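# Push the office chair fully under the desk

## Task

Shove the office chair completely in beneath the desk so that it finishes upright and level with every wheel on the floor; if it tips over or is left leaning the attempt fails, and it only counts if the chair stays there without the robot holding it.

## Robot and tools

ROBOT. A Hello Robot Stretch 3: a two-wheeled drive base (0.33 m long, 0.34 m wide), a lift carriage riding up a mast, and one telescoping arm that reaches out to the robot's right side, ending in a wrist and a two-finger gripper. The gripper cannot reach forward on its own; you move it forward by driving the base. Turns in place pivot about the point midway between the drive wheels, 0.05 m behind the front edge. Stowed (arm in, wrist folded) the wrist pokes up to 0.06 m past the right side and a spin sweeps a 0.28 m radius; an unfolded level wrist reaches further out than that.

FRAMES. Base frame: origin on the floor between the drive wheels, x ahead, y to the left, z up. hand_pose is reported in it, located where closed fingertips meet; with all wrist joints at zero its x axis is up, y runs back along the arm toward the mast, z toward the rear. The odometry frame is the base frame as it stood when the scene began. base_odometry comes from wheel rotation only, so slip looks like motion; heading runs -3.142 to 3.142, left positive.

execute_actions. Arguments: actions (a list holding one action, or empty to just read state and pictures) and cameras (list of head_camera, nav_camera, wrist_camera or all; omitted/null/["all"] returns every camera, [] returns none). An action may contain base, joints, or both, plus optional contact_limits; its motions begin together and may finish at different times.
- base: exactly one of {"translate_m": d}, a straight drive of d metres relative to where the base last reported itself, forward positive, range -1 to 1; or {"rotate_rad": d}, an in-place turn by d radians relative to the current heading, counter-clockwise (left) positive, range -3.2 to 3.2. No sideways motion.
- joints: a single dictionary keyed by joint name, each value an absolute target: lift_m 0 to 1.1 (arm height on mast, metres); arm_m 0 to 0.52 (extension, metres); wrist_yaw_rad -1.345 to 4.42 (0 along the arm, positive swings toward the front, 3.0 folds over the base); wrist_pitch_rad -1.57 to 0.451 (0 level, negative tips fingers down); wrist_roll_rad -2.911 to 2.911; gripper_m -0.089 to 0.179 (larger is wider; actual fingertip gap is a bit less, zero below 0.007); head_pan_rad -3.953 to 1.73 (0 ahead, positive left, -1.57 faces along the arm); head_tilt_rad -1.53 to 0.419 (negative looks down). Done tolerances: ±0.004 for lift_m, arm_m, gripper_m; ±0.02 for yaw, roll, head joints; ±0.05 for pitch.
- contact_limits: only arm_m, a motor effort percent (1 to 100) at which the arm motion halts with contact_stop (negative sense when retracting). Smaller is softer, but too small halts immediately; values over the maximum are clipped. It also caps holding force until the next action.
An unknown key or out-of-range number rejects the whole call with no motion. Anything you omit may still be driving to an earlier target. If a result reports a stop, later motion calls in that same reply are skipped. One action lasts at most 15 s.

wait: seconds (0 to 10); commands nothing, the world keeps running, and it returns the same state and pictures.

zoom_image: camera (head_camera, nav_camera or wrist_camera) and region [x0, y0, x1, y1] in pixels of that camera's most recent full image, top-left origin, at most 504 by 504.

finished_scene: scene (integer, the current scene's number). Irreversible; call it only once the chair is settled under the desk on its own. Its result states success and gives the next scene's task. Replying with no tool call ends everything. The robot keeps holding its last command while you think.

RESULT LINES. base_status and joint_status describe how each commanded motion ended: done (for the base, wheels turned the commanded amount even if slipping), off_target (resting short and maybe still pushing), contact_stop, time_out, torque_fault (after these three the target is dropped). The arm and lift stop on firm contact and then go slack until commanded again; a slack lift may sink under load or keep pressing. Base, wrist and head have no contact stop. A wrist servo pushed hard for several seconds shuts off for 10 s and goes limp. on_its_own covers uncommanded parts; its "held at" is the held target, not the current position, and it flags efforts outside the rest range (likely pressing or carrying). motor_effort is percent of maximum, positive toward increasing joint value, bracketed value the peak over the last action; readings carry fixed biases and noise. Positive wheel effort drives forward. lidar_m: 12 distances (metres) from the base origin, 30-degree sectors starting straight ahead and going counter-clockwise (4th left, 7th behind, 10th right), in a plane 0.17 m up, range 0.15 to 12, "-" for nothing; it misses glass, thin legs, low objects and the robot, and its own parts may block sectors 5, 6, 9, 10 when the lift is low. wrist_depth_mm (45 to 1000) and head_depth_mm (280 to 4000, image sideways) are 7x7 grids of median depths, read from top left. base_tilt gives forward and right lean in degrees. turned_by_wheels and turned_by_imu give rotation since the last result.

SPEED. Full base speed (0.30 m/s, 1.9 rad/s) only with lift_m under 0.30, arm_m under 0.03 and wrist_yaw_rad above 2.54; otherwise 0.10 m/s and 0.63 rad/s.

CAUTIONS. Fold or unfold the wrist only with lift_m 0.32 to 0.95, wrist_pitch_rad -0.4 and roll near 0; once folded the lift may go down to 0.25. If yaw is below -0.4 keep pitch at -0.5 or lower. Pushing with the arm on an unyielding object with the gripper above roughly 0.45 m can tip the robot, more so with a raised contact limit or a repeated push. Driving while pressing against something fixed, or snagging furniture (especially reversing), can tip it: back out in small steps, pull the gripper off, and lower lift_m near 0.2 if still leaning. Push the chair gently and low so it does not topple; avoid slams, drops and very hard pushes.

Each tool is called after ">>>" as name(argument=value, ...), one argument or row to a line, values as JSON.

## Session

>>> execute_actions(
  actions=[],
)

Scene clock: 0.00 s.
base_odometry: x=+0.000 y=+0.000 heading=+0.000 (m, m, rad; odometry frame)
turned_by_wheels: +0.000 (rad since the last result)
turned_by_imu: +0.000 (rad since the last result)
base_tilt: forward=-1.0 right=-1.4 (deg)
lidar_m: 0.83 0.82 1.48 0.95 1.21 1.15 2.33 1.63 3.02 2.53 2.53 0.97
head_depth_mm: 1543 1566 1585 1607 1593 976 899 / 1496 1504 1530 1540 1542 963 870 / 1449 1461 1477 1488 1488 951 844 / 1414 1422 1430 1439 1457 947 818 / 1364 1368 1379 1403 1397 938 792 / 1330 1338 1340 1358 1365 928 770 / 1285 1298 1302 1320 1324 920 746
base_status: not commanded
joint_positions: lift_m=+0.485 arm_m=-0.002 wrist_yaw_rad=+2.890 wrist_pitch_rad=-0.645 wrist_roll_rad=-0.018 gripper_m=+0.037 head_pan_rad=-0.016 head_tilt_rad=-0.013
joint_status: not commanded
motor_effort: left_wheel=+0 right_wheel=-1 lift_m=+38 arm_m=+0 wrist_yaw_rad=+1 wrist_pitch_rad=+4 wrist_roll_rad=+0 gripper_m=+0 head_pan_rad=+0 head_tilt_rad=+3 (%)
hand_pose: x=+0.0261 y=+0.0414 z=+0.4508 quat_wxyz=(+0.305, +0.687, +0.141, +0.644) (m; base frame)
wrist_depth_mm: 909 - - - - - 691 / 988 - - - - - 716 / 916 - 962 949 916 897 801 / 867 838 810 803 783 762 747 / 730 719 - 687 694 678 661 / 652 638 641 649 599 598 591 / 575 588 - - 557 544 534
pictures: head_camera (sideways: a quarter turn clockwise sets it upright), nav_camera (sideways: a quarter turn counterclockwise sets it upright), wrist_camera
Images, in order (width x height): head_camera 896x504, nav_camera 672x504, wrist_camera 644x364.

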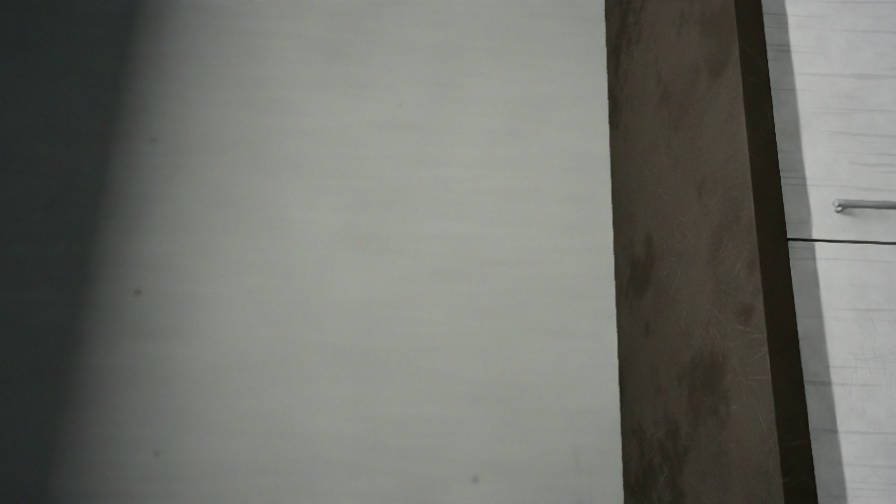

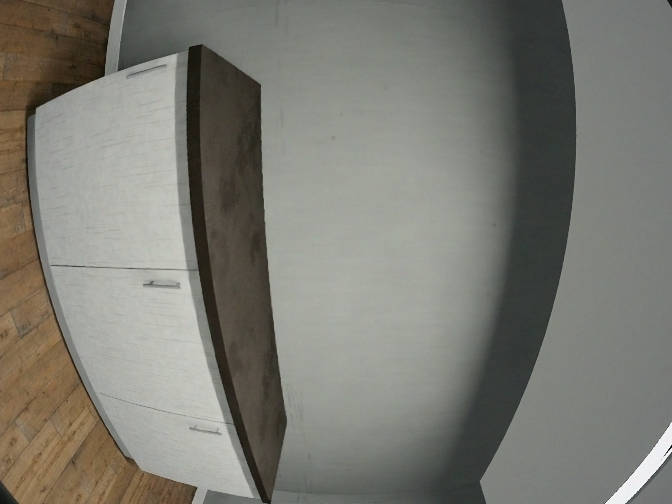

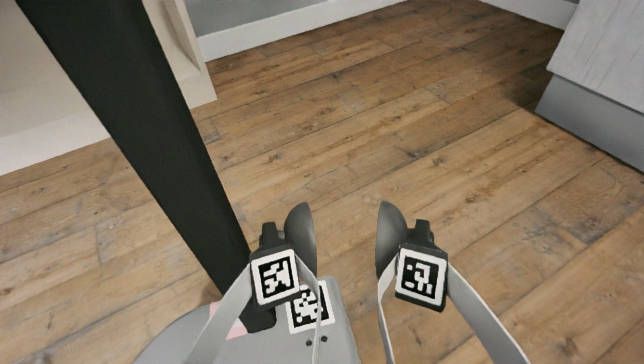

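>>> execute_actions(
  actions=[
    {"joints":{"head_pan_rad":1.7,"head_tilt_rad":-0.5,"lift_m":0.27}},
  ],
  cameras=["nav_camera"],
)

>>> execute_actions(
  actions=[
    {"joints":{"head_pan_rad":-2.8}},
  ],
  cameras=["nav_camera"],
)

>>> execute_actions(
  actions=[
    {"joints":{"head_pan_rad":-1.3}},
  ],
  cameras=["nav_camera"],
)

Scene clock: 2.97 s.
base_odometry: x=+0.000 y=+0.000 heading=+0.000 (m, m, rad; odometry frame)
turned_by_wheels: +0.000 (rad since the last result)
turned_by_imu: +0.000 (rad since the last result)
base_tilt: forward=-1.1 right=-1.4 (deg)
lidar_m: 0.83 0.83 1.48 0.96 1.21 1.14 2.34 1.63 3.02 2.53 2.52 0.98
head_depth_mm: 1060 1163 1288 1454 1637 1543 1288 / 1053 1145 1259 1422 1600 1553 1275 / 1036 1137 1254 1391 1575 1548 1273 / 1027 1118 1204 1329 1519 1462 1277 / 1016 1102 1186 1262 1489 1422 1263 / 1005 1087 1163 1255 1450 1427 - / 991 - - - - - -
base_status: not commanded
joint_positions: lift_m=+0.271 arm_m=-0.002 wrist_yaw_rad=+2.890 wrist_pitch_rad=-0.645 wrist_roll_rad=-0.018 gripper_m=+0.037 head_pan_rad=+1.693 head_tilt_rad=-0.494
joint_status: all done
motor_effort: left_wheel=+0(0) right_wheel=+0(0) lift_m=+13(32) arm_m=+0(0) wrist_yaw_rad=+1(0) wrist_pitch_rad=+4(4) wrist_roll_rad=+0(1) gripper_m=+0(0) head_pan_rad=+3(31) head_tilt_rad=-3(41) (%)
hand_pose: x=+0.0261 y=+0.0414 z=+0.2362 quat_wxyz=(+0.305, +0.687, +0.141, +0.644) (m; base frame)
wrist_depth_mm: 764 844 957 916 891 838 735 / 778 - 764 721 709 680 676 / 650 - 612 592 586 579 555 / 543 532 540 525 501 492 492 / 490 - - - 445 433 421 / - - - - 384 387 380 / - - - - 352 345 342
pictures: nav_camera (sideways: a quarter turn counterclockwise sets it upright)
Images, in order (width x height): nav_camera 672x504.

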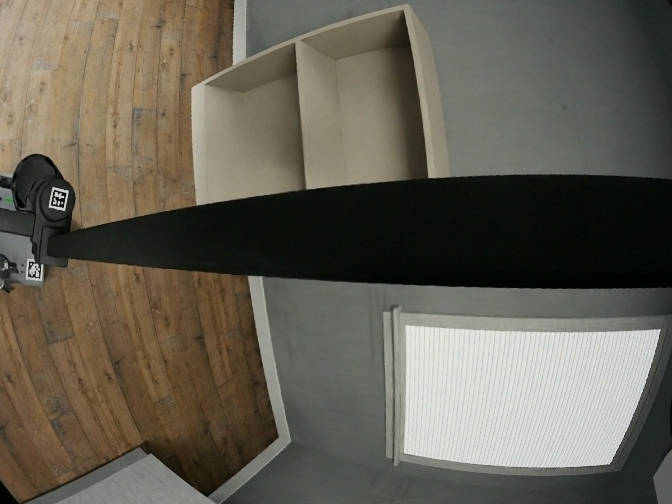

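Scene clock: 5.63 s.
base_odometry: x=+0.000 y=+0.000 heading=+0.000 (m, m, rad; odometry frame)
turned_by_wheels: +0.000 (rad since the last result)
turned_by_imu: +0.000 (rad since the last result)
base_tilt: forward=-1.0 right=-1.3 (deg)
lidar_m: 0.83 0.83 1.48 0.96 1.21 1.15 2.32 1.62 3.03 2.53 2.52 0.97
head_depth_mm: 2705 2953 3193 2687 1963 1543 1283 / 2752 2944 3263 2650 1941 1551 1277 / 2737 2932 3262 2424 1895 1542 1282 / 2771 2989 2450 1798 1919 1536 1273 / 2849 2992 1796 1780 1910 1531 1274 / 2855 3083 3103 2491 1934 1529 1268 / 2864 3087 3427 2604 1926 1524 1262
base_status: not commanded
joint_positions: lift_m=+0.271 arm_m=-0.002 wrist_yaw_rad=+2.890 wrist_pitch_rad=-0.645 wrist_roll_rad=-0.018 gripper_m=+0.037 head_pan_rad=-2.793 head_tilt_rad=-0.494
joint_status: all done
motor_effort: left_wheel=+0(0) right_wheel=+0(0) lift_m=+13(13) arm_m=+0(0) wrist_yaw_rad=-1(1) wrist_pitch_rad=+4(4) wrist_roll_rad=+0(0) gripper_m=-1(0) head_pan_rad=-3(28) head_tilt_rad=-4(4) (%)
hand_pose: x=+0.0261 y=+0.0414 z=+0.2362 quat_wxyz=(+0.305, +0.687, +0.141, +0.644) (m; base frame)
wrist_depth_mm: 752 889 937 933 896 844 726 / 784 - 730 715 710 679 670 / 647 - 613 613 596 575 551 / 547 541 550 525 502 493 477 / 489 - - - 445 435 424 / - - - - 382 384 379 / - - - - 350 344 339
pictures: nav_camera (sideways: a quarter turn counterclockwise sets it upright)
Images, in order (width x height): nav_camera 672x504.

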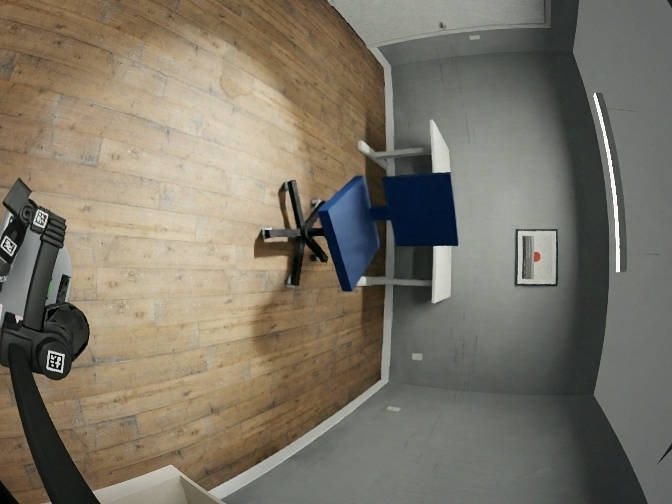

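Scene clock: 6.97 s.
base_odometry: x=+0.000 y=+0.000 heading=+0.000 (m, m, rad; odometry frame)
turned_by_wheels: +0.000 (rad since the last result)
turned_by_imu: +0.000 (rad since the last result)
base_tilt: forward=-1.0 right=-1.4 (deg)
lidar_m: 0.83 0.83 1.48 0.96 1.21 1.15 2.34 1.63 3.01 2.53 2.52 0.97
head_depth_mm: 2105 2291 2515 2622 1949 1550 1276 / 2110 2266 2466 2631 1945 1548 1276 / 2096 2294 2517 2652 1954 1530 1285 / 2111 2320 2545 2631 1931 1538 1269 / 2117 2258 2532 2609 1920 1528 1273 / 2117 2284 2520 2613 1920 1527 1271 / 2103 2310 2549 2594 1911 1525 1274
base_status: not commanded
joint_positions: lift_m=+0.271 arm_m=-0.002 wrist_yaw_rad=+2.890 wrist_pitch_rad=-0.645 wrist_roll_rad=-0.018 gripper_m=+0.037 head_pan_rad=-1.307 head_tilt_rad=-0.494
joint_status: all done
motor_effort: left_wheel=+0(0) right_wheel=+0(0) lift_m=+13(14) arm_m=+0(0) wrist_yaw_rad=-1(0) wrist_pitch_rad=+4(4) wrist_roll_rad=-1(0) gripper_m=+0(0) head_pan_rad=+2(31) head_tilt_rad=-5(3) (%)
hand_pose: x=+0.0261 y=+0.0414 z=+0.2362 quat_wxyz=(+0.305, +0.687, +0.141, +0.644) (m; base frame)
wrist_depth_mm: 744 877 952 906 862 870 729 / 780 - 720 721 704 696 669 / 645 - 608 603 589 575 557 / 546 532 545 526 507 493 478 / 486 - - - 442 428 423 / - - - - 387 389 378 / - - - - 349 346 340
pictures: nav_camera (sideways: a quarter turn counterclockwise sets it upright)
Images, in order (width x height): nav_camera 672x504.

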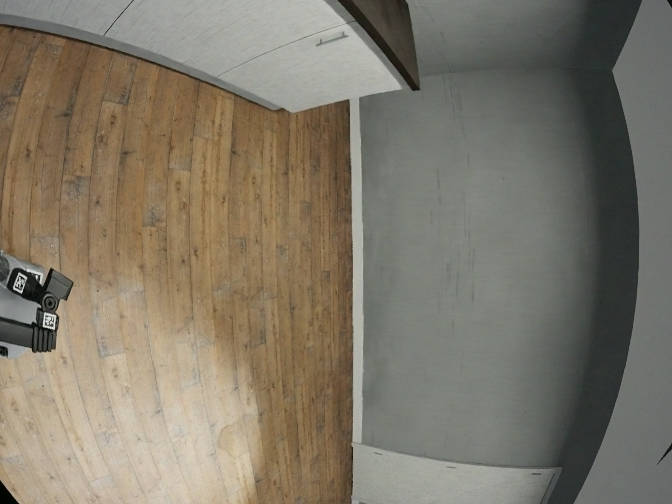

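>>> execute_actions(
  actions=[
    {"base":{"rotate_rad":-2.8},"joints":{"head_pan_rad":0,"head_tilt_rad":-0.6}},
  ],
  cameras=[],
)

>>> execute_actions(
  actions=[
    {"base":{"translate_m":0.7}},
  ],
  cameras=["nav_camera","head_camera"],
)

Scene clock: 10.00 s.
base_odometry: x=+0.000 y=+0.000 heading=-2.800 (m, m, rad; odometry frame)
turned_by_wheels: -2.800 (rad since the last result)
turned_by_imu: -2.818 (rad since the last result)
base_tilt: forward=-1.1 right=-1.3 (deg)
lidar_m: 1.63 3.12 2.60 2.52 1.12 0.85 0.83 0.87 1.28 0.95 1.15 1.82
head_depth_mm: 2731 2995 3181 2251 1759 1431 1210 / 2745 3041 3112 2235 1743 1420 1211 / 2751 2928 2955 2154 1742 1424 1209 / 2767 2598 1884 1988 1739 1420 1211 / 2776 1693 1813 1893 1732 1417 1207 / 2838 1650 2754 2223 1719 1416 1202 / 2852 3048 3000 2219 1728 1412 1196
base_status: done
joint_positions: lift_m=+0.271 arm_m=-0.002 wrist_yaw_rad=+2.890 wrist_pitch_rad=-0.645 wrist_roll_rad=-0.018 gripper_m=+0.037 head_pan_rad=-0.007 head_tilt_rad=-0.593
joint_status: all done
motor_effort: left_wheel=+4(13) right_wheel=-5(9) lift_m=+14(14) arm_m=+0(0) wrist_yaw_rad=-1(0) wrist_pitch_rad=+4(4) wrist_roll_rad=+1(0) gripper_m=+0(0) head_pan_rad=+2(31) head_tilt_rad=-5(20) (%)
hand_pose: x=+0.0261 y=+0.0414 z=+0.2362 quat_wxyz=(+0.305, +0.687, +0.141, +0.644) (m; base frame)
wrist_depth_mm: 990 - 938 913 881 859 805 / 790 - 767 727 701 666 667 / 642 - 628 607 598 576 559 / 555 528 542 529 510 489 483 / 488 - - - 454 433 426 / - - - - 384 382 379 / - - - - 349 349 341
pictures: none
No camera images: the call's "cameras" was empty. Leave "cameras" out to get every camera's image.

Scene clock: 14.03 s.
base_odometry: x=-0.660 y=-0.235 heading=-2.800 (m, m, rad; odometry frame)
turned_by_wheels: +0.000 (rad since the last result)
turned_by_imu: +0.005 (rad since the last result)
base_tilt: forward=-1.1 right=-1.2 (deg)
lidar_m: 0.94 2.46 2.58 2.50 2.06 1.55 1.52 1.73 1.27 0.97 1.33 1.87
head_depth_mm: 2142 2360 2630 2265 1761 1434 1212 / 2166 2342 2700 2252 1754 1428 1207 / 2169 2281 2617 2250 1225 1388 1208 / 2183 2337 2675 2144 1108 1374 1203 / 2236 2325 1199 1322 1106 1350 1177 / 2223 2286 1129 1261 1101 1313 1199 / 2267 2289 1066 1255 1638 1381 1203
base_status: done
joint_positions: lift_m=+0.271 arm_m=-0.002 wrist_yaw_rad=+2.890 wrist_pitch_rad=-0.645 wrist_roll_rad=-0.018 gripper_m=+0.037 head_pan_rad=-0.007 head_tilt_rad=-0.594
joint_status: not commanded
motor_effort: left_wheel=+3(12) right_wheel=-4(7) lift_m=+14(13) arm_m=-1(0) wrist_yaw_rad=+0(0) wrist_pitch_rad=+4(4) wrist_roll_rad=+0(0) gripper_m=+0(0) head_pan_rad=+2(3) head_tilt_rad=-4(5) (%)
hand_pose: x=+0.0261 y=+0.0414 z=+0.2362 quat_wxyz=(+0.305, +0.687, +0.141, +0.644) (m; base frame)
wrist_depth_mm: 985 - 982 936 852 838 831 / 792 - 732 718 697 684 669 / 640 - 622 601 593 571 557 / 552 547 542 538 500 492 482 / 485 - - - 454 430 428 / - - - - 389 384 376 / - - - - 350 346 342
pictures: head_camera (sideways: a quarter turn clockwise sets it upright), nav_camera (sideways: a quarter turn counterclockwise sets it upright)
Images, in order (width x height): head_camera 896x504, nav_camera 672x504.

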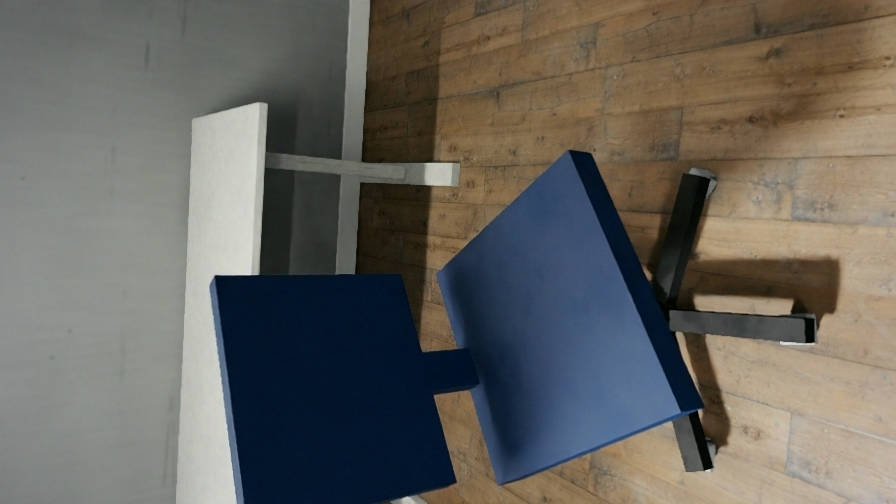

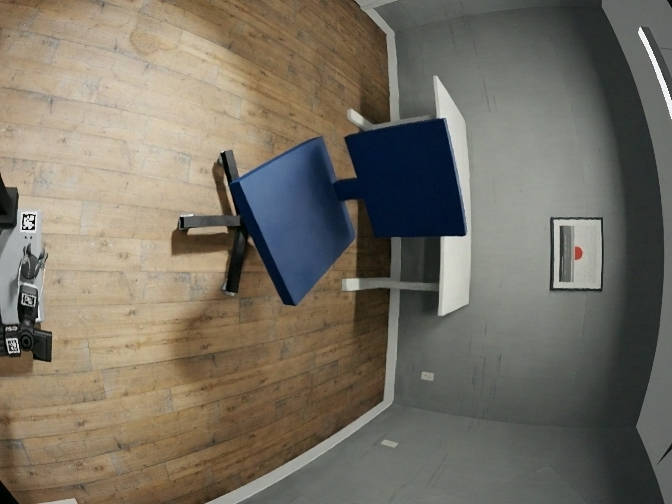

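>>> execute_actions(
  actions=[
    {"base":{"rotate_rad":1.047}},
  ],
  cameras=[],
)

>>> execute_actions(
  actions=[
    {"base":{"translate_m":1.0}},
  ],
  cameras=[],
)

>>> execute_actions(
  actions=[
    {"base":{"rotate_rad":-1.047}},
  ],
  cameras=[],
)

>>> execute_actions(
  actions=[
    {"base":{"translate_m":0.85},"joints":{"head_pan_rad":-1.3,"head_tilt_rad":-0.8}},
  ],
  cameras=[],
)

>>> execute_actions(
  actions=[
    {"joints":{"lift_m":0.8,"wrist_pitch_rad":-0.4}},
  ],
  cameras=["nav_camera"],
)

Scene clock: 16.27 s.
base_odometry: x=-0.659 y=-0.235 heading=-1.753 (m, m, rad; odometry frame)
turned_by_wheels: +1.047 (rad since the last result)
turned_by_imu: +1.053 (rad since the last result)
base_tilt: forward=-1.2 right=-1.2 (deg)
lidar_m: 2.57 2.50 2.05 1.56 1.54 1.73 1.26 0.97 1.33 1.88 0.94 2.45
head_depth_mm: 2627 2950 3206 2253 1755 1430 1207 / 2499 2802 3003 2252 1754 1432 1208 / 2397 2680 2912 2246 1741 1427 1211 / 2265 2516 2796 2269 1729 1428 1203 / 2191 2399 2640 2221 1732 1427 1201 / 2090 2303 2550 2216 1725 1427 1202 / 2026 2233 2453 2222 1724 1412 1197
base_status: done
joint_positions: lift_m=+0.271 arm_m=-0.002 wrist_yaw_rad=+2.890 wrist_pitch_rad=-0.645 wrist_roll_rad=-0.018 gripper_m=+0.037 head_pan_rad=-0.007 head_tilt_rad=-0.594
joint_status: not commanded
motor_effort: left_wheel=-4(11) right_wheel=+4(12) lift_m=+13(13) arm_m=+0(0) wrist_yaw_rad=+1(1) wrist_pitch_rad=+4(4) wrist_roll_rad=+1(0) gripper_m=+0(0) head_pan_rad=+2(2) head_tilt_rad=-5(4) (%)
hand_pose: x=+0.0261 y=+0.0414 z=+0.2362 quat_wxyz=(+0.305, +0.687, +0.141, +0.644) (m; base frame)
wrist_depth_mm: - - 932 902 897 857 822 / 809 - 749 726 706 675 663 / 668 - 618 600 582 567 555 / 534 538 539 525 499 491 477 / 482 - - - 452 430 427 / - - - - 378 386 376 / - - - - 352 342 347
pictures: none
No camera images: the call's "cameras" was empty. Leave "cameras" out to get every camera's image.

Scene clock: 21.27 s.
base_odometry: x=-0.841 y=-1.218 heading=-1.753 (m, m, rad; odometry frame)
turned_by_wheels: +0.000 (rad since the last result)
turned_by_imu: +0.007 (rad since the last result)
base_tilt: forward=-1.0 right=-1.4 (deg)
lidar_m: 1.66 1.62 1.70 2.01 1.99 2.08 1.92 2.15 0.79 1.97 1.74 2.17
head_depth_mm: 1663 1872 2163 2230 1741 1430 1214 / 1582 1793 2051 2177 1765 1433 1208 / 1527 1696 1910 2102 1738 1429 1209 / 1465 1625 1819 2034 1737 1427 1207 / 1410 1543 1733 1968 1736 1418 1211 / 1348 1487 1651 1875 1727 1416 1207 / 1291 1423 1564 1762 1718 1412 1203
base_status: done
joint_positions: lift_m=+0.271 arm_m=-0.002 wrist_yaw_rad=+2.890 wrist_pitch_rad=-0.645 wrist_roll_rad=-0.018 gripper_m=+0.037 head_pan_rad=-0.007 head_tilt_rad=-0.594
joint_status: not commanded
motor_effort: left_wheel=-5(9) right_wheel=+5(11) lift_m=+13(14) arm_m=+0(1) wrist_yaw_rad=+0(0) wrist_pitch_rad=+4(4) wrist_roll_rad=+1(0) gripper_m=+0(0) head_pan_rad=+2(2) head_tilt_rad=-4(5) (%)
hand_pose: x=+0.0261 y=+0.0414 z=+0.2362 quat_wxyz=(+0.305, +0.687, +0.141, +0.644) (m; base frame)
wrist_depth_mm: 991 - 954 909 903 852 814 / 808 - 747 719 716 698 651 / 651 - 620 607 584 570 556 / 553 529 548 529 500 488 480 / 485 - - - 452 434 428 / - - - - 381 385 379 / - - - - 348 345 344
pictures: none
No camera images: the call's "cameras" was empty. Leave "cameras" out to get every camera's image.

Scene clock: 23.13 s.
base_odometry: x=-0.841 y=-1.218 heading=-2.800 (m, m, rad; odometry frame)
turned_by_wheels: -1.047 (rad since the last result)
turned_by_imu: -1.053 (rad since the last result)
base_tilt: forward=-1.1 right=-1.2 (deg)
lidar_m: 1.74 2.18 1.67 1.62 1.70 2.02 1.97 2.09 1.92 2.15 0.79 1.97
head_depth_mm: 1764 1898 1586 2258 1752 1423 1214 / 1772 1945 1707 2225 1742 1422 1210 / 1792 1963 1693 2233 1742 1423 1212 / 1799 1942 1674 2169 1740 1421 1200 / 1833 1990 2196 2218 1726 1420 1204 / 1838 2039 2288 2216 1716 1415 1203 / 1865 2085 2336 2220 1709 1418 1196
base_status: done
joint_positions: lift_m=+0.271 arm_m=-0.002 wrist_yaw_rad=+2.890 wrist_pitch_rad=-0.645 wrist_roll_rad=-0.018 gripper_m=+0.037 head_pan_rad=-0.007 head_tilt_rad=-0.594
joint_status: not commanded
motor_effort: left_wheel=+4(11) right_wheel=-5(9) lift_m=+14(14) arm_m=+0(0) wrist_yaw_rad=+1(0) wrist_pitch_rad=+4(4) wrist_roll_rad=+0(0) gripper_m=+0(0) head_pan_rad=+2(2) head_tilt_rad=-5(4) (%)
hand_pose: x=+0.0261 y=+0.0414 z=+0.2362 quat_wxyz=(+0.305, +0.687, +0.141, +0.644) (m; base frame)
wrist_depth_mm: 996 - 949 920 875 843 811 / 792 - 757 719 702 699 647 / 653 - 621 599 596 582 550 / 550 550 547 518 501 492 481 / 495 - - - 455 432 424 / - - - - 379 386 379 / - - - - 354 346 341
pictures: none
No camera images: the call's "cameras" was empty. Leave "cameras" out to get every camera's image.

Scene clock: 27.73 s.
base_odometry: x=-1.641 y=-1.503 heading=-2.800 (m, m, rad; odometry frame)
turned_by_wheels: +0.000 (rad since the last result)
turned_by_imu: +0.006 (rad since the last result)
base_tilt: forward=-1.2 right=-1.2 (deg)
lidar_m: 0.90 1.39 1.59 1.55 1.66 2.37 2.82 2.85 0.77 2.19 1.34 1.35
head_depth_mm: 1817 2064 2186 1771 1036 1279 1105 / 1894 2152 2183 1766 1475 1273 1122 / 1954 2263 2177 1767 1475 1281 1125 / 2066 2320 2195 1763 1478 1278 1122 / 2122 1259 2098 1712 1479 1281 1121 / 2023 1266 1065 1722 1477 1271 1116 / 1750 1251 956 1711 1478 1273 1117
base_status: done
joint_positions: lift_m=+0.271 arm_m=-0.002 wrist_yaw_rad=+2.890 wrist_pitch_rad=-0.645 wrist_roll_rad=-0.018 gripper_m=+0.037 head_pan_rad=-1.293 head_tilt_rad=-0.791
joint_status: all done
motor_effort: left_wheel=+3(12) right_wheel=-4(8) lift_m=+13(14) arm_m=+0(0) wrist_yaw_rad=-1(0) wrist_pitch_rad=+4(4) wrist_roll_rad=+0(0) gripper_m=+0(0) head_pan_rad=-3(31) head_tilt_rad=-7(31) (%)
hand_pose: x=+0.0261 y=+0.0414 z=+0.2362 quat_wxyz=(+0.305, +0.687, +0.141, +0.644) (m; base frame)
wrist_depth_mm: - - 971 927 907 856 816 / 823 - 744 729 712 677 663 / 660 - 604 605 590 565 563 / 556 541 542 531 503 494 483 / 478 - - - 450 434 425 / - - - - 384 388 382 / - - - - 355 347 342
pictures: none
No camera images: the call's "cameras" was empty. Leave "cameras" out to get every camera's image.

Scene clock: 33.40 s.
base_odometry: x=-1.641 y=-1.503 heading=-2.800 (m, m, rad; odometry frame)
turned_by_wheels: +0.000 (rad since the last result)
turned_by_imu: +0.000 (rad since the last result)
base_tilt: forward=-1.1 right=-1.4 (deg)
lidar_m: 0.90 1.40 1.59 1.55 1.67 2.37 2.82 2.85 0.77 2.19 1.34 1.35
head_depth_mm: 1832 2049 2183 1760 1044 1301 - / 1887 2121 2193 1766 1489 1328 - / 1960 2238 2197 1773 1471 - 1099 / 2054 2306 2178 1768 1476 1300 1118 / 2144 1266 2110 1714 1488 1278 1124 / 1996 1254 1067 1726 1487 1266 1117 / 1734 1258 959 1710 1475 1278 1118
base_status: not commanded
joint_positions: lift_m=+0.799 arm_m=-0.002 wrist_yaw_rad=+2.890 wrist_pitch_rad=-0.419 wrist_roll_rad=-0.018 gripper_m=+0.037 head_pan_rad=-1.293 head_tilt_rad=-0.791
joint_status: all done
motor_effort: left_wheel=+3(3) right_wheel=-4(4) lift_m=+60(63) arm_m=-1(0) wrist_yaw_rad=+0(0) wrist_pitch_rad=+6(6) wrist_roll_rad=+1(0) gripper_m=+0(0) head_pan_rad=-2(3) head_tilt_rad=-6(6) (%)
hand_pose: x=+0.0345 y=+0.0743 z=+0.8116 quat_wxyz=(+0.232, +0.698, +0.062, +0.674) (m; base frame)
wrist_depth_mm: - - - - - - - / - - - - - - - / - - - - - - - / - - - - - - - / - - - - - - - / - - - - - - - / - - - 951 946 953 909
pictures: nav_camera (sideways: a quarter turn counterclockwise sets it upright)
Images, in order (width x height): nav_camera 672x504.

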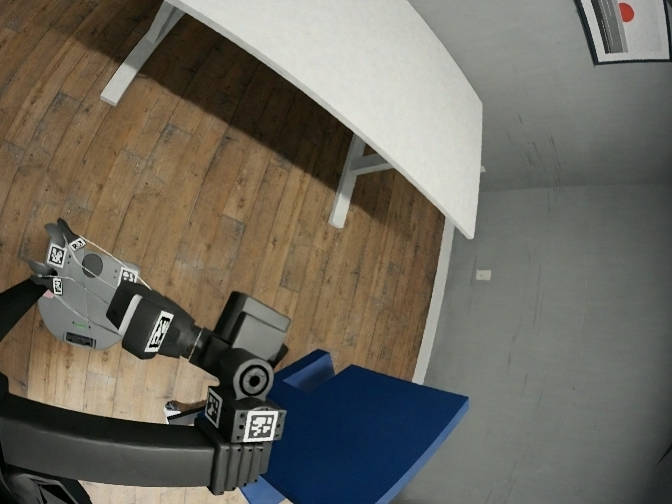

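>>> execute_actions(
  actions=[
    {"joints":{"wrist_yaw_rad":0,"head_pan_rad":-1.9}},
  ],
  cameras=[],
)

>>> execute_actions(
  actions=[
    {"joints":{"arm_m":0.15,"wrist_pitch_rad":0,"lift_m":0.75}},
  ],
  cameras=["nav_camera","head_camera"],
)

Scene clock: 35.97 s.
base_odometry: x=-1.641 y=-1.503 heading=-2.800 (m, m, rad; odometry frame)
turned_by_wheels: +0.000 (rad since the last result)
turned_by_imu: +0.000 (rad since the last result)
base_tilt: forward=-1.1 right=-1.5 (deg)
lidar_m: 0.90 1.39 1.60 1.55 1.66 2.37 2.81 2.85 0.77 2.19 1.33 1.35
head_depth_mm: 2078 2318 538 601 966 1330 - / 2015 2319 579 659 770 - - / 1955 2209 630 746 937 - - / 1924 2086 714 863 1392 - - / 1906 2036 839 1621 1550 - 1102 / 1843 2119 2163 1757 1473 1276 1115 / 1816 2065 2185 1769 1489 1279 1126
base_status: not commanded
joint_positions: lift_m=+0.799 arm_m=-0.002 wrist_yaw_rad=+0.002 wrist_pitch_rad=-0.419 wrist_roll_rad=-0.018 gripper_m=+0.037 head_pan_rad=-1.893 head_tilt_rad=-0.791
joint_status: all done
motor_effort: left_wheel=+3(3) right_wheel=-4(5) lift_m=+60(60) arm_m=-1(0) wrist_yaw_rad=-1(1) wrist_pitch_rad=+6(5) wrist_roll_rad=+1(0) gripper_m=+0(0) head_pan_rad=-3(27) head_tilt_rad=-7(6) (%)
hand_pose: x=-0.0211 y=-0.3672 z=+0.8116 quat_wxyz=(+0.698, +0.149, -0.685, -0.146) (m; base frame)
wrist_depth_mm: - - - - 406 306 247 / 793 924 - - 430 320 260 / 627 - - - 468 341 273 / - - - - 501 359 282 / - - - - 619 387 297 / - - - - 967 424 311 / - 970 - 953 946 480 333
pictures: none
No camera images: the call's "cameras" was empty. Leave "cameras" out to get every camera's image.

Scene clock: 38.33 s.
base_odometry: x=-1.641 y=-1.503 heading=-2.800 (m, m, rad; odometry frame)
turned_by_wheels: +0.000 (rad since the last result)
turned_by_imu: +0.000 (rad since the last result)
base_tilt: forward=-1.0 right=-1.2 (deg)
lidar_m: 0.90 1.39 1.60 1.55 1.66 2.36 2.81 2.85 0.77 2.19 1.34 1.35
head_depth_mm: 2067 2328 539 600 966 1238 - / 2021 2315 579 657 771 - - / 1975 2195 631 736 - 1229 1112 / 1946 2082 712 828 - 1253 1121 / 1905 2008 839 925 - 1278 1121 / 1849 2126 2195 1768 1475 1267 1120 / 1820 2068 2156 1757 1473 1275 1120
base_status: not commanded
joint_positions: lift_m=+0.751 arm_m=+0.150 wrist_yaw_rad=+0.001 wrist_pitch_rad=-0.022 wrist_roll_rad=-0.018 gripper_m=+0.037 head_pan_rad=-1.893 head_tilt_rad=-0.791
joint_status: all done
motor_effort: left_wheel=+3(3) right_wheel=-4(4) lift_m=+14(56) arm_m=+3(1) wrist_yaw_rad=-1(1) wrist_pitch_rad=+7(6) wrist_roll_rad=+0(0) gripper_m=+0(0) head_pan_rad=-3(3) head_tilt_rad=-5(6) (%)
hand_pose: x=-0.0213 y=-0.5503 z=+0.8596 quat_wxyz=(+0.714, +0.009, -0.700, -0.008) (m; base frame)
wrist_depth_mm: - - - - - - 189 / - - - - 318 239 192 / - - - - 327 245 196 / - - - - 336 251 198 / 655 - - - 317 256 202 / - - - - - 258 206 / - - - - 366 256 210
pictures: head_camera (sideways: a quarter turn clockwise sets it upright), nav_camera (sideways: a quarter turn counterclockwise sets it upright)
Images, in order (width x height): head_camera 896x504, nav_camera 672x504.

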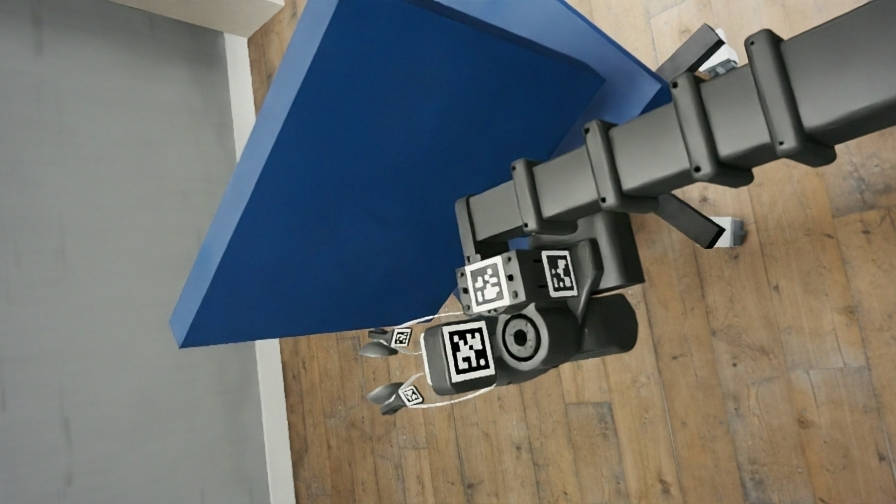

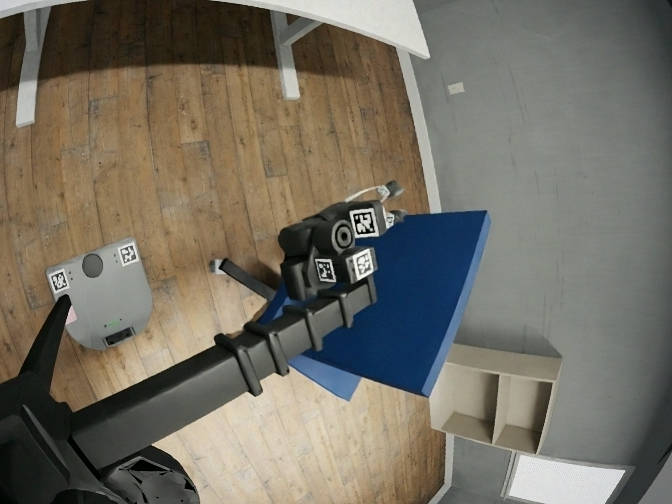

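>>> execute_actions(
  actions=[
    {"joints":{"arm_m":0.06,"lift_m":0.65}},
  ],
  cameras=[],
)

>>> execute_actions(
  actions=[
    {"base":{"translate_m":-0.4}},
  ],
  cameras=["nav_camera"],
)

Scene clock: 40.33 s.
base_odometry: x=-1.641 y=-1.503 heading=-2.800 (m, m, rad; odometry frame)
turned_by_wheels: +0.000 (rad since the last result)
turned_by_imu: +0.000 (rad since the last result)
base_tilt: forward=-1.0 right=-1.3 (deg)
lidar_m: 0.90 1.39 1.60 1.55 1.66 2.36 2.81 2.85 0.77 2.20 1.34 1.36
head_depth_mm: 2063 2324 538 602 964 1234 1122 / 2032 2301 580 658 780 1259 - / 1991 2193 632 746 940 - 1089 / 1941 2082 714 862 1381 - 1102 / 1903 2013 838 1665 1507 - 1106 / 1855 2121 2181 1758 1482 1273 1116 / 1818 2054 2174 1770 1481 1264 1123
base_status: not commanded
joint_positions: lift_m=+0.651 arm_m=+0.060 wrist_yaw_rad=+0.001 wrist_pitch_rad=-0.022 wrist_roll_rad=-0.018 gripper_m=+0.037 head_pan_rad=-1.893 head_tilt_rad=-0.791
joint_status: all done
motor_effort: left_wheel=+3(3) right_wheel=-4(4) lift_m=+13(12) arm_m=-2(2) wrist_yaw_rad=-1(0) wrist_pitch_rad=+6(6) wrist_roll_rad=+0(1) gripper_m=+0(0) head_pan_rad=-3(3) head_tilt_rad=-5(7) (%)
hand_pose: x=-0.0213 y=-0.4610 z=+0.7598 quat_wxyz=(+0.714, +0.008, -0.700, -0.008) (m; base frame)
wrist_depth_mm: - - - - 376 280 227 / - - - - 383 287 229 / - - - - 396 291 232 / 712 - - - 401 299 238 / - - - - 382 305 241 / - - - - - 312 245 / - - - - 540 307 250
pictures: none
No camera images: the call's "cameras" was empty. Leave "cameras" out to get every camera's image.

Scene clock: 45.67 s.
base_odometry: x=-1.265 y=-1.369 heading=-2.800 (m, m, rad; odometry frame)
turned_by_wheels: +0.000 (rad since the last result)
turned_by_imu: -0.003 (rad since the last result)
base_tilt: forward=-1.0 right=-1.3 (deg)
lidar_m: 1.30 1.81 1.60 1.60 1.69 2.39 2.42 2.55 2.10 0.71 2.29 1.61
head_depth_mm: 1960 2313 2192 1770 1474 1279 1121 / 1941 2195 2189 1767 1479 1277 - / 1942 2242 2050 1674 1413 - 1085 / 1920 2179 542 622 787 - 1102 / 1880 2119 545 624 764 - 1112 / 1832 2082 546 632 801 1221 1121 / 1807 2050 551 634 900 1279 1124
base_status: done
joint_positions: lift_m=+0.651 arm_m=+0.059 wrist_yaw_rad=-0.014 wrist_pitch_rad=-0.023 wrist_roll_rad=-0.018 gripper_m=+0.037 head_pan_rad=-1.893 head_tilt_rad=-0.791
joint_status: not commanded
motor_effort: left_wheel=+1(15) right_wheel=+0(39) lift_m=+14(13) arm_m=+4(4) wrist_yaw_rad=+9(64) wrist_pitch_rad=+7(7) wrist_roll_rad=+0(1) gripper_m=-2(22) head_pan_rad=-3(3) head_tilt_rad=-6(5) (%)
hand_pose: x=-0.0251 y=-0.4600 z=+0.7595 quat_wxyz=(+0.714, +0.004, -0.700, -0.013) (m; base frame)
wrist_depth_mm: 230 207 185 170 156 143 133 / 242 215 194 175 160 147 137 / 256 228 201 182 166 152 141 / 272 236 210 189 172 157 145 / 288 250 221 192 173 162 150 / - 261 236 203 190 167 154 / - 274 235 213 189 170 159
pictures: nav_camera (sideways: a quarter turn counterclockwise sets it upright)
Images, in order (width x height): nav_camera 672x504.

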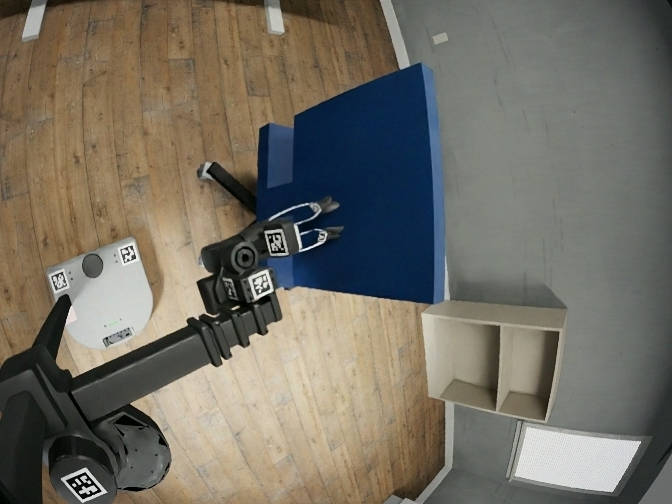

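>>> execute_actions(
  actions=[
    {"base":{"translate_m":-0.1},"joints":{"arm_m":0.03}},
  ],
  cameras=[],
)

>>> execute_actions(
  actions=[
    {"joints":{"arm_m":0.45}},
  ],
  cameras=["nav_camera"],
)

Scene clock: 47.93 s.
base_odometry: x=-1.170 y=-1.335 heading=-2.799 (m, m, rad; odometry frame)
turned_by_wheels: +0.000 (rad since the last result)
turned_by_imu: +0.000 (rad since the last result)
base_tilt: forward=-1.2 right=-1.3 (deg)
lidar_m: 1.39 1.91 1.64 1.60 1.69 2.38 2.32 2.44 2.04 0.71 2.28 1.69
head_depth_mm: 1961 2368 2174 1757 1481 1281 1116 / 1894 2188 2177 1762 1484 1278 - / 1963 2252 2167 1758 1481 1335 - / 1915 2187 2182 1679 1353 1324 1081 / 1867 2138 521 586 738 - 1102 / 1833 2083 525 589 747 1220 1115 / 1807 2042 528 589 746 1195 1121
base_status: done
joint_positions: lift_m=+0.651 arm_m=+0.030 wrist_yaw_rad=+0.006 wrist_pitch_rad=-0.022 wrist_roll_rad=-0.018 gripper_m=+0.037 head_pan_rad=-1.893 head_tilt_rad=-0.791
joint_status: all done
motor_effort: left_wheel=+4(5) right_wheel=-5(8) lift_m=+13(14) arm_m=-2(3) wrist_yaw_rad=-5(10) wrist_pitch_rad=+6(7) wrist_roll_rad=+0(0) gripper_m=+1(2) head_pan_rad=-3(3) head_tilt_rad=-6(5) (%)
hand_pose: x=-0.0198 y=-0.4309 z=+0.7597 quat_wxyz=(+0.714, +0.010, -0.700, -0.006) (m; base frame)
wrist_depth_mm: 235 211 187 171 155 - - / 246 220 195 177 161 - - / 258 230 204 183 166 - - / 273 241 212 190 172 - - / 291 250 223 193 172 - - / 307 265 238 201 191 - - / 331 283 239 214 191 - -
pictures: none
No camera images: the call's "cameras" was empty. Leave "cameras" out to get every camera's image.

Scene clock: 52.23 s.
base_odometry: x=-1.170 y=-1.335 heading=-2.800 (m, m, rad; odometry frame)
turned_by_wheels: +0.000 (rad since the last result)
turned_by_imu: -0.186 (rad since the last result)
base_tilt: forward=-1.1 right=-1.3 (deg)
lidar_m: 1.85 1.42 1.72 1.60 1.62 2.01 2.29 2.31 2.05 2.10 0.77 1.71
head_depth_mm: 2109 2563 2187 1761 1493 1282 1124 / 2116 2449 2164 1780 1483 1278 - / 2030 2338 2182 1772 1527 - 1122 / 1897 2220 2207 1812 1446 1265 1119 / 1946 2197 2266 1669 1440 1265 1123 / 1903 2120 622 726 917 1251 1117 / 1795 780 2042 1117 934 1221 1114
base_status: not commanded
joint_positions: lift_m=+0.651 arm_m=+0.450 wrist_yaw_rad=-0.006 wrist_pitch_rad=-0.021 wrist_roll_rad=-0.018 gripper_m=+0.037 head_pan_rad=-1.893 head_tilt_rad=-0.791
joint_status: all done
motor_effort: left_wheel=-4(39) right_wheel=+7(54) lift_m=+13(13) arm_m=+3(13) wrist_yaw_rad=+4(75) wrist_pitch_rad=+6(7) wrist_roll_rad=+0(0) gripper_m=+0(23) head_pan_rad=-3(3) head_tilt_rad=-7(7) (%)
hand_pose: x=-0.0229 y=-0.8503 z=+0.7600 quat_wxyz=(+0.714, +0.006, -0.700, -0.010) (m; base frame)
wrist_depth_mm: - 67 145 - - - - / - 66 141 - - - - / - 65 138 - - - - / - 64 133 - - - - / - 65 120 - - - - / - 64 97 - - - - / - 64 145 - - - -
pictures: nav_camera (sideways: a quarter turn counterclockwise sets it upright)
Images, in order (width x height): nav_camera 672x504.

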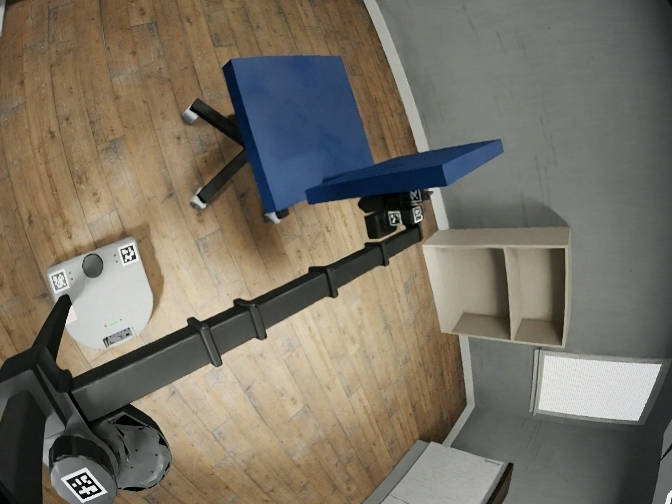

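>>> execute_actions(
  actions=[
    {"joints":{"arm_m":0.0,"wrist_pitch_rad":-0.4}},
  ],
  cameras=[],
)

>>> execute_actions(
  actions=[
    {"joints":{"wrist_yaw_rad":3.0}},
  ],
  cameras=[],
)

>>> execute_actions(
  actions=[
    {"joints":{"lift_m":0.26,"head_pan_rad":0,"head_tilt_rad":-0.7}},
  ],
  cameras=[],
)

>>> execute_actions(
  actions=[
    {"base":{"rotate_rad":-1.94}},
  ],
  cameras=[],
)

>>> execute_actions(
  actions=[
    {"base":{"translate_m":1.0}},
  ],
  cameras=[],
)

>>> execute_actions(
  actions=[
    {"base":{"translate_m":0.17}},
  ],
  cameras=[],
)

>>> execute_actions(
  actions=[
    {"base":{"rotate_rad":2.38}},
  ],
  cameras=["nav_camera"],
)

Scene clock: 57.43 s.
base_odometry: x=-1.170 y=-1.335 heading=-2.800 (m, m, rad; odometry frame)
turned_by_wheels: +0.000 (rad since the last result)
turned_by_imu: +0.001 (rad since the last result)
base_tilt: forward=-1.1 right=-1.3 (deg)
lidar_m: 1.85 1.42 1.72 1.60 1.61 2.01 2.29 2.32 2.05 2.09 0.77 1.71
head_depth_mm: 2114 2525 2193 1769 1469 1279 1127 / 2098 2444 2172 1765 1480 1281 - / 2026 2359 2200 1774 1486 1300 - / 1887 2227 2179 1760 1471 1299 - / 1962 2217 2176 1767 1485 1315 1102 / 1873 2118 2109 822 896 1221 1126 / 1796 736 576 1089 936 1223 1122
base_status: not commanded
joint_positions: lift_m=+0.651 arm_m=+0.000 wrist_yaw_rad=-0.001 wrist_pitch_rad=-0.414 wrist_roll_rad=-0.018 gripper_m=+0.037 head_pan_rad=-1.893 head_tilt_rad=-0.791
joint_status: all done
motor_effort: left_wheel=+1(4) right_wheel=-2(9) lift_m=+14(14) arm_m=-3(3) wrist_yaw_rad=+0(8) wrist_pitch_rad=+4(6) wrist_roll_rad=+1(0) gripper_m=+0(3) head_pan_rad=-3(3) head_tilt_rad=-6(4) (%)
hand_pose: x=-0.0216 y=-0.3702 z=+0.6643 quat_wxyz=(+0.698, +0.147, -0.686, -0.145) (m; base frame)
wrist_depth_mm: - - - - - - - / - - - - - - - / - 778 718 734 - - - / - 582 565 - - - - / 481 469 458 - - - - / 423 416 408 860 911 911 935 / 859 840 762 835 788 792 765
pictures: none
No camera images: the call's "cameras" was empty. Leave "cameras" out to get every camera's image.

Scene clock: 59.93 s.
base_odometry: x=-1.170 y=-1.335 heading=-2.800 (m, m, rad; odometry frame)
turned_by_wheels: +0.000 (rad since the last result)
turned_by_imu: +0.000 (rad since the last result)
base_tilt: forward=-1.0 right=-1.2 (deg)
lidar_m: 1.85 1.42 1.72 1.60 1.62 2.02 2.30 2.31 2.04 2.09 0.77 1.71
head_depth_mm: 2123 2530 2184 1765 1475 1281 1123 / 2122 2427 2186 1763 1483 1272 - / 2012 2331 2214 1763 1478 1297 - / 1909 2245 2185 1767 1477 1276 - / 1939 2199 2175 1759 1440 1268 - / 1877 2117 2121 820 900 1226 1114 / 1776 736 576 1091 937 1212 1117
base_status: not commanded
joint_positions: lift_m=+0.651 arm_m=+0.000 wrist_yaw_rad=+2.998 wrist_pitch_rad=-0.414 wrist_roll_rad=-0.018 gripper_m=+0.037 head_pan_rad=-1.893 head_tilt_rad=-0.791
joint_status: all done
motor_effort: left_wheel=+1(1) right_wheel=-2(1) lift_m=+14(14) arm_m=-2(2) wrist_yaw_rad=+1(1) wrist_pitch_rad=+4(4) wrist_roll_rad=+1(1) gripper_m=+0(0) head_pan_rad=-3(3) head_tilt_rad=-7(6) (%)
hand_pose: x=+0.0109 y=+0.0773 z=+0.6643 quat_wxyz=(+0.194, +0.694, +0.097, +0.686) (m; base frame)
wrist_depth_mm: - - - - - - - / - - - - - - - / - - - - - - - / - - - - - - - / - - - - - - - / - 986 - 948 912 909 909 / 849 851 839 831 810 816 777
pictures: none
No camera images: the call's "cameras" was empty. Leave "cameras" out to get every camera's image.

Scene clock: 64.30 s.
base_odometry: x=-1.170 y=-1.335 heading=-2.800 (m, m, rad; odometry frame)
turned_by_wheels: +0.000 (rad since the last result)
turned_by_imu: +0.000 (rad since the last result)
base_tilt: forward=-1.0 right=-1.3 (deg)
lidar_m: 1.84 1.42 1.72 1.60 1.62 2.01 2.29 2.31 2.04 2.09 0.76 1.71
head_depth_mm: 1608 1586 2089 1933 1583 1332 1157 / 1585 1582 1272 1927 1565 1328 1145 / 1576 1574 1267 1935 1580 1323 1153 / 1556 1567 1265 1942 1572 1324 1145 / 1550 1553 1265 1925 1573 1331 1152 / 1527 1547 1264 1820 1569 1326 1151 / 1521 1656 1260 1940 1560 1327 1148
base_status: not commanded
joint_positions: lift_m=+0.261 arm_m=+0.000 wrist_yaw_rad=+2.999 wrist_pitch_rad=-0.415 wrist_roll_rad=-0.018 gripper_m=+0.037 head_pan_rad=-0.007 head_tilt_rad=-0.705
joint_status: all done
motor_effort: left_wheel=+1(2) right_wheel=-2(2) lift_m=+13(13) arm_m=-2(2) wrist_yaw_rad=+0(2) wrist_pitch_rad=+4(4) wrist_roll_rad=+0(0) gripper_m=+0(0) head_pan_rad=+2(29) head_tilt_rad=+4(16) (%)
hand_pose: x=+0.0108 y=+0.0772 z=+0.2741 quat_wxyz=(+0.194, +0.694, +0.098, +0.686) (m; base frame)
wrist_depth_mm: - - - - - - - / - - - - - - - / - - 941 911 886 849 836 / 776 729 731 685 677 653 652 / 597 590 - 553 566 545 529 / 498 509 - - - 465 454 / 441 - - - 407 396 390
pictures: none
No camera images: the call's "cameras" was empty. Leave "cameras" out to get every camera's image.

Scene clock: 66.67 s.
base_odometry: x=-1.170 y=-1.335 heading=+1.544 (m, m, rad; odometry frame)
turned_by_wheels: -1.940 (rad since the last result)
turned_by_imu: -1.952 (rad since the last result)
base_tilt: forward=-0.9 right=-1.2 (deg)
lidar_m: 2.04 0.76 2.26 1.71 1.43 1.93 1.64 1.60 1.67 2.31 2.29 2.40
head_depth_mm: 2331 2744 2521 1937 1580 1333 1159 / 2161 2383 2484 1954 1578 1343 1154 / 2088 2414 2407 1950 1574 1326 1153 / 1973 2235 2308 1924 1587 1329 1151 / 1890 2109 2332 1937 1569 1325 1145 / 1864 2077 2318 1917 1522 1239 1129 / 1778 1962 838 608 922 863 1120
base_status: done
joint_positions: lift_m=+0.261 arm_m=+0.000 wrist_yaw_rad=+2.999 wrist_pitch_rad=-0.415 wrist_roll_rad=-0.018 gripper_m=+0.037 head_pan_rad=-0.007 head_tilt_rad=-0.704
joint_status: not commanded
motor_effort: left_wheel=+4(12) right_wheel=-5(9) lift_m=+13(13) arm_m=-2(2) wrist_yaw_rad=+0(0) wrist_pitch_rad=+4(4) wrist_roll_rad=+0(0) gripper_m=+0(0) head_pan_rad=+2(3) head_tilt_rad=+3(4) (%)
hand_pose: x=+0.0107 y=+0.0772 z=+0.2741 quat_wxyz=(+0.194, +0.694, +0.098, +0.686) (m; base frame)
wrist_depth_mm: - - - - - - - / - - - - - - 724 / - 955 922 906 819 741 624 / 756 744 744 688 702 667 524 / 602 587 - 557 570 552 471 / 498 508 - - - 459 455 / 447 - - - 406 396 392
pictures: none
No camera images: the call's "cameras" was empty. Leave "cameras" out to get every camera's image.

Scene clock: 71.67 s.
base_odometry: x=-1.144 y=-0.336 heading=+1.544 (m, m, rad; odometry frame)
turned_by_wheels: +0.000 (rad since the last result)
turned_by_imu: +0.007 (rad since the last result)
base_tilt: forward=-1.0 right=-1.4 (deg)
lidar_m: 1.05 1.30 1.35 1.89 0.62 2.18 2.55 2.47 2.58 1.87 1.82 1.50
head_depth_mm: 1314 1430 1582 1829 1581 1332 1157 / 1247 1473 1705 1801 1570 1336 1160 / 1215 1405 1439 1770 1571 1331 1151 / 1142 1317 1383 1707 1582 1331 1150 / 1082 1222 1218 1578 1532 1333 1151 / 1075 1192 1380 1597 1576 1327 1147 / 1057 1171 1313 1520 1572 1332 1152
base_status: done
joint_positions: lift_m=+0.261 arm_m=+0.000 wrist_yaw_rad=+2.999 wrist_pitch_rad=-0.415 wrist_roll_rad=-0.018 gripper_m=+0.037 head_pan_rad=-0.007 head_tilt_rad=-0.704
joint_status: not commanded
motor_effort: left_wheel=+3(12) right_wheel=-4(7) lift_m=+13(14) arm_m=-2(2) wrist_yaw_rad=+1(0) wrist_pitch_rad=+4(4) wrist_roll_rad=+0(1) gripper_m=+0(0) head_pan_rad=+3(2) head_tilt_rad=+1(3) (%)
hand_pose: x=+0.0106 y=+0.0773 z=+0.2741 quat_wxyz=(+0.194, +0.694, +0.098, +0.686) (m; base frame)
wrist_depth_mm: - - - - - - - / - - - - - - - / 664 732 915 875 898 852 833 / 564 611 671 704 685 676 639 / 587 545 - 569 574 541 527 / 493 394 - - - 451 454 / 445 - - - 402 396 392
pictures: none
No camera images: the call's "cameras" was empty. Leave "cameras" out to get every camera's image.

Scene clock: 73.73 s.
base_odometry: x=-1.139 y=-0.166 heading=+1.544 (m, m, rad; odometry frame)
turned_by_wheels: +0.000 (rad since the last result)
turned_by_imu: +0.001 (rad since the last result)
base_tilt: forward=-1.1 right=-1.3 (deg)
lidar_m: 0.89 1.06 1.20 1.67 2.44 0.73 2.71 2.63 2.73 1.79 1.74 1.34
head_depth_mm: 1166 1308 1384 1627 1579 1333 1156 / 1096 1293 1372 1707 1574 1329 1154 / 1057 1213 1269 1646 1534 1325 1150 / 1007 1161 1246 1560 1487 1329 1154 / 982 1086 1189 1239 1459 1325 1152 / 944 934 1164 1395 1548 1332 1150 / 928 1032 1166 1332 1500 1324 1151
base_status: done
joint_positions: lift_m=+0.261 arm_m=+0.000 wrist_yaw_rad=+2.999 wrist_pitch_rad=-0.415 wrist_roll_rad=-0.018 gripper_m=+0.037 head_pan_rad=-0.007 head_tilt_rad=-0.704
joint_status: not commanded
motor_effort: left_wheel=+3(12) right_wheel=-4(7) lift_m=+14(14) arm_m=-2(2) wrist_yaw_rad=+0(1) wrist_pitch_rad=+4(4) wrist_roll_rad=+0(1) gripper_m=+0(0) head_pan_rad=+2(3) head_tilt_rad=+3(1) (%)
hand_pose: x=+0.0106 y=+0.0772 z=+0.2741 quat_wxyz=(+0.194, +0.694, +0.098, +0.686) (m; base frame)
wrist_depth_mm: - - - - - - 882 / - - - - - - 946 / 922 942 924 928 892 849 807 / 610 671 732 698 678 673 655 / 591 593 - 558 562 530 522 / 509 512 - - - 460 448 / 435 - - - 409 395 387
pictures: none
No camera images: the call's "cameras" was empty. Leave "cameras" out to get every camera's image.

Scene clock: 76.43 s.
base_odometry: x=-1.139 y=-0.166 heading=-2.359 (m, m, rad; odometry frame)
turned_by_wheels: +2.380 (rad since the last result)
turned_by_imu: +2.394 (rad since the last result)
base_tilt: forward=-1.1 right=-1.3 (deg)
lidar_m: 0.73 2.88 2.62 2.63 1.95 1.74 1.75 1.26 0.88 1.15 1.37 1.95
head_depth_mm: 1979 1802 2320 1938 1599 1329 1155 / 1999 1808 2405 1823 1061 1336 1149 / 2087 1931 2503 537 647 868 1156 / 2148 1918 2510 582 706 901 1153 / 2221 2575 2501 638 787 1276 1132 / 2299 2282 625 702 952 1303 1148 / 2432 2754 655 788 1528 1327 1152
base_status: done
joint_positions: lift_m=+0.261 arm_m=+0.000 wrist_yaw_rad=+2.999 wrist_pitch_rad=-0.415 wrist_roll_rad=-0.018 gripper_m=+0.037 head_pan_rad=-0.007 head_tilt_rad=-0.704
joint_status: not commanded
motor_effort: left_wheel=-4(10) right_wheel=+5(13) lift_m=+14(14) arm_m=-2(2) wrist_yaw_rad=+1(1) wrist_pitch_rad=+4(4) wrist_roll_rad=+0(0) gripper_m=+0(0) head_pan_rad=+2(2) head_tilt_rad=+2(2) (%)
hand_pose: x=+0.0106 y=+0.0772 z=+0.2741 quat_wxyz=(+0.194, +0.694, +0.098, +0.686) (m; base frame)
wrist_depth_mm: - - - - - - - / - - - - - - - / - 988 952 923 877 849 820 / 763 719 736 696 681 666 646 / 609 594 - 568 568 538 529 / 494 502 - - - 457 446 / 436 - - - 404 400 389
pictures: nav_camera (sideways: a quarter turn counterclockwise sets it upright)
Images, in order (width x height): nav_camera 672x504.

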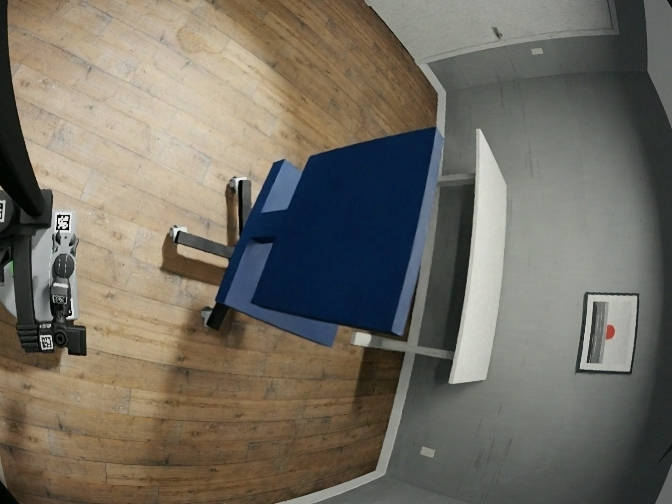

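Aligned at desk centre. Push.

>>> execute_actions(
  actions=[
    {"base":{"translate_m":1.0}},
  ],
  cameras=["nav_camera"],
)

Scene clock: 81.47 s.
base_odometry: x=-1.848 y=-0.871 heading=-2.359 (m, m, rad; odometry frame)
turned_by_wheels: +0.000 (rad since the last result)
turned_by_imu: +0.025 (rad since the last result)
base_tilt: forward=-1.1 right=-1.3 (deg)
lidar_m: 1.47 1.37 2.28 2.31 2.79 2.68 2.29 1.63 1.47 1.47 1.64 0.35
head_depth_mm: 1184 1307 1127 864 1591 851 736 / 1234 1361 1125 895 1578 853 735 / 1278 1408 1122 923 1593 850 737 / 1322 1441 1121 960 1579 319 292 / 1389 1505 1121 957 387 379 1094 / 1445 1544 1111 952 1501 1333 1156 / 1510 1648 1119 1887 1587 1331 1152
base_status: done
joint_positions: lift_m=+0.260 arm_m=+0.000 wrist_yaw_rad=+3.005 wrist_pitch_rad=-0.421 wrist_roll_rad=-0.024 gripper_m=+0.037 head_pan_rad=-0.005 head_tilt_rad=-0.698
joint_status: not commanded
motor_effort: left_wheel=+1(96) right_wheel=+6(47) lift_m=+26(27) arm_m=-1(2) wrist_yaw_rad=-3(9) wrist_pitch_rad=+6(7) wrist_roll_rad=+3(6) gripper_m=+0(0) head_pan_rad=+1(3) head_tilt_rad=-1(3) (%)
hand_pose: x=+0.0093 y=+0.0769 z=+0.2724 quat_wxyz=(+0.194, +0.691, +0.103, +0.689) (m; base frame)
wrist_depth_mm: - - - - - - - / - - - - - - - / 984 957 916 890 858 832 816 / 751 723 701 680 677 664 650 / 596 574 - 561 564 540 520 / 490 506 - - - 455 452 / 440 - - - 398 396 390
pictures: nav_camera (sideways: a quarter turn counterclockwise sets it upright)
Images, in order (width x height): nav_camera 672x504.

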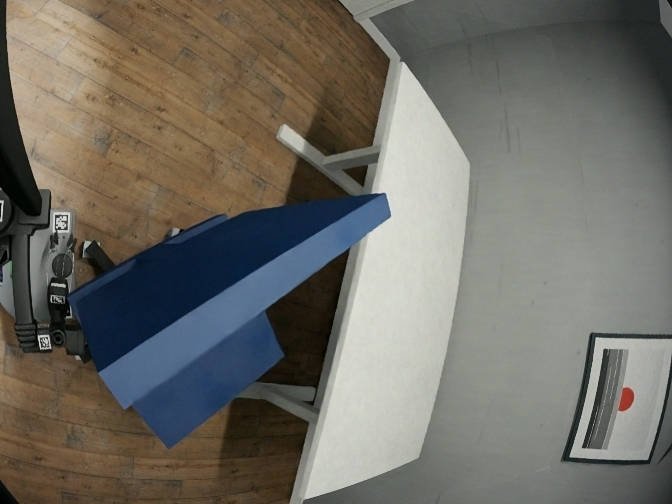

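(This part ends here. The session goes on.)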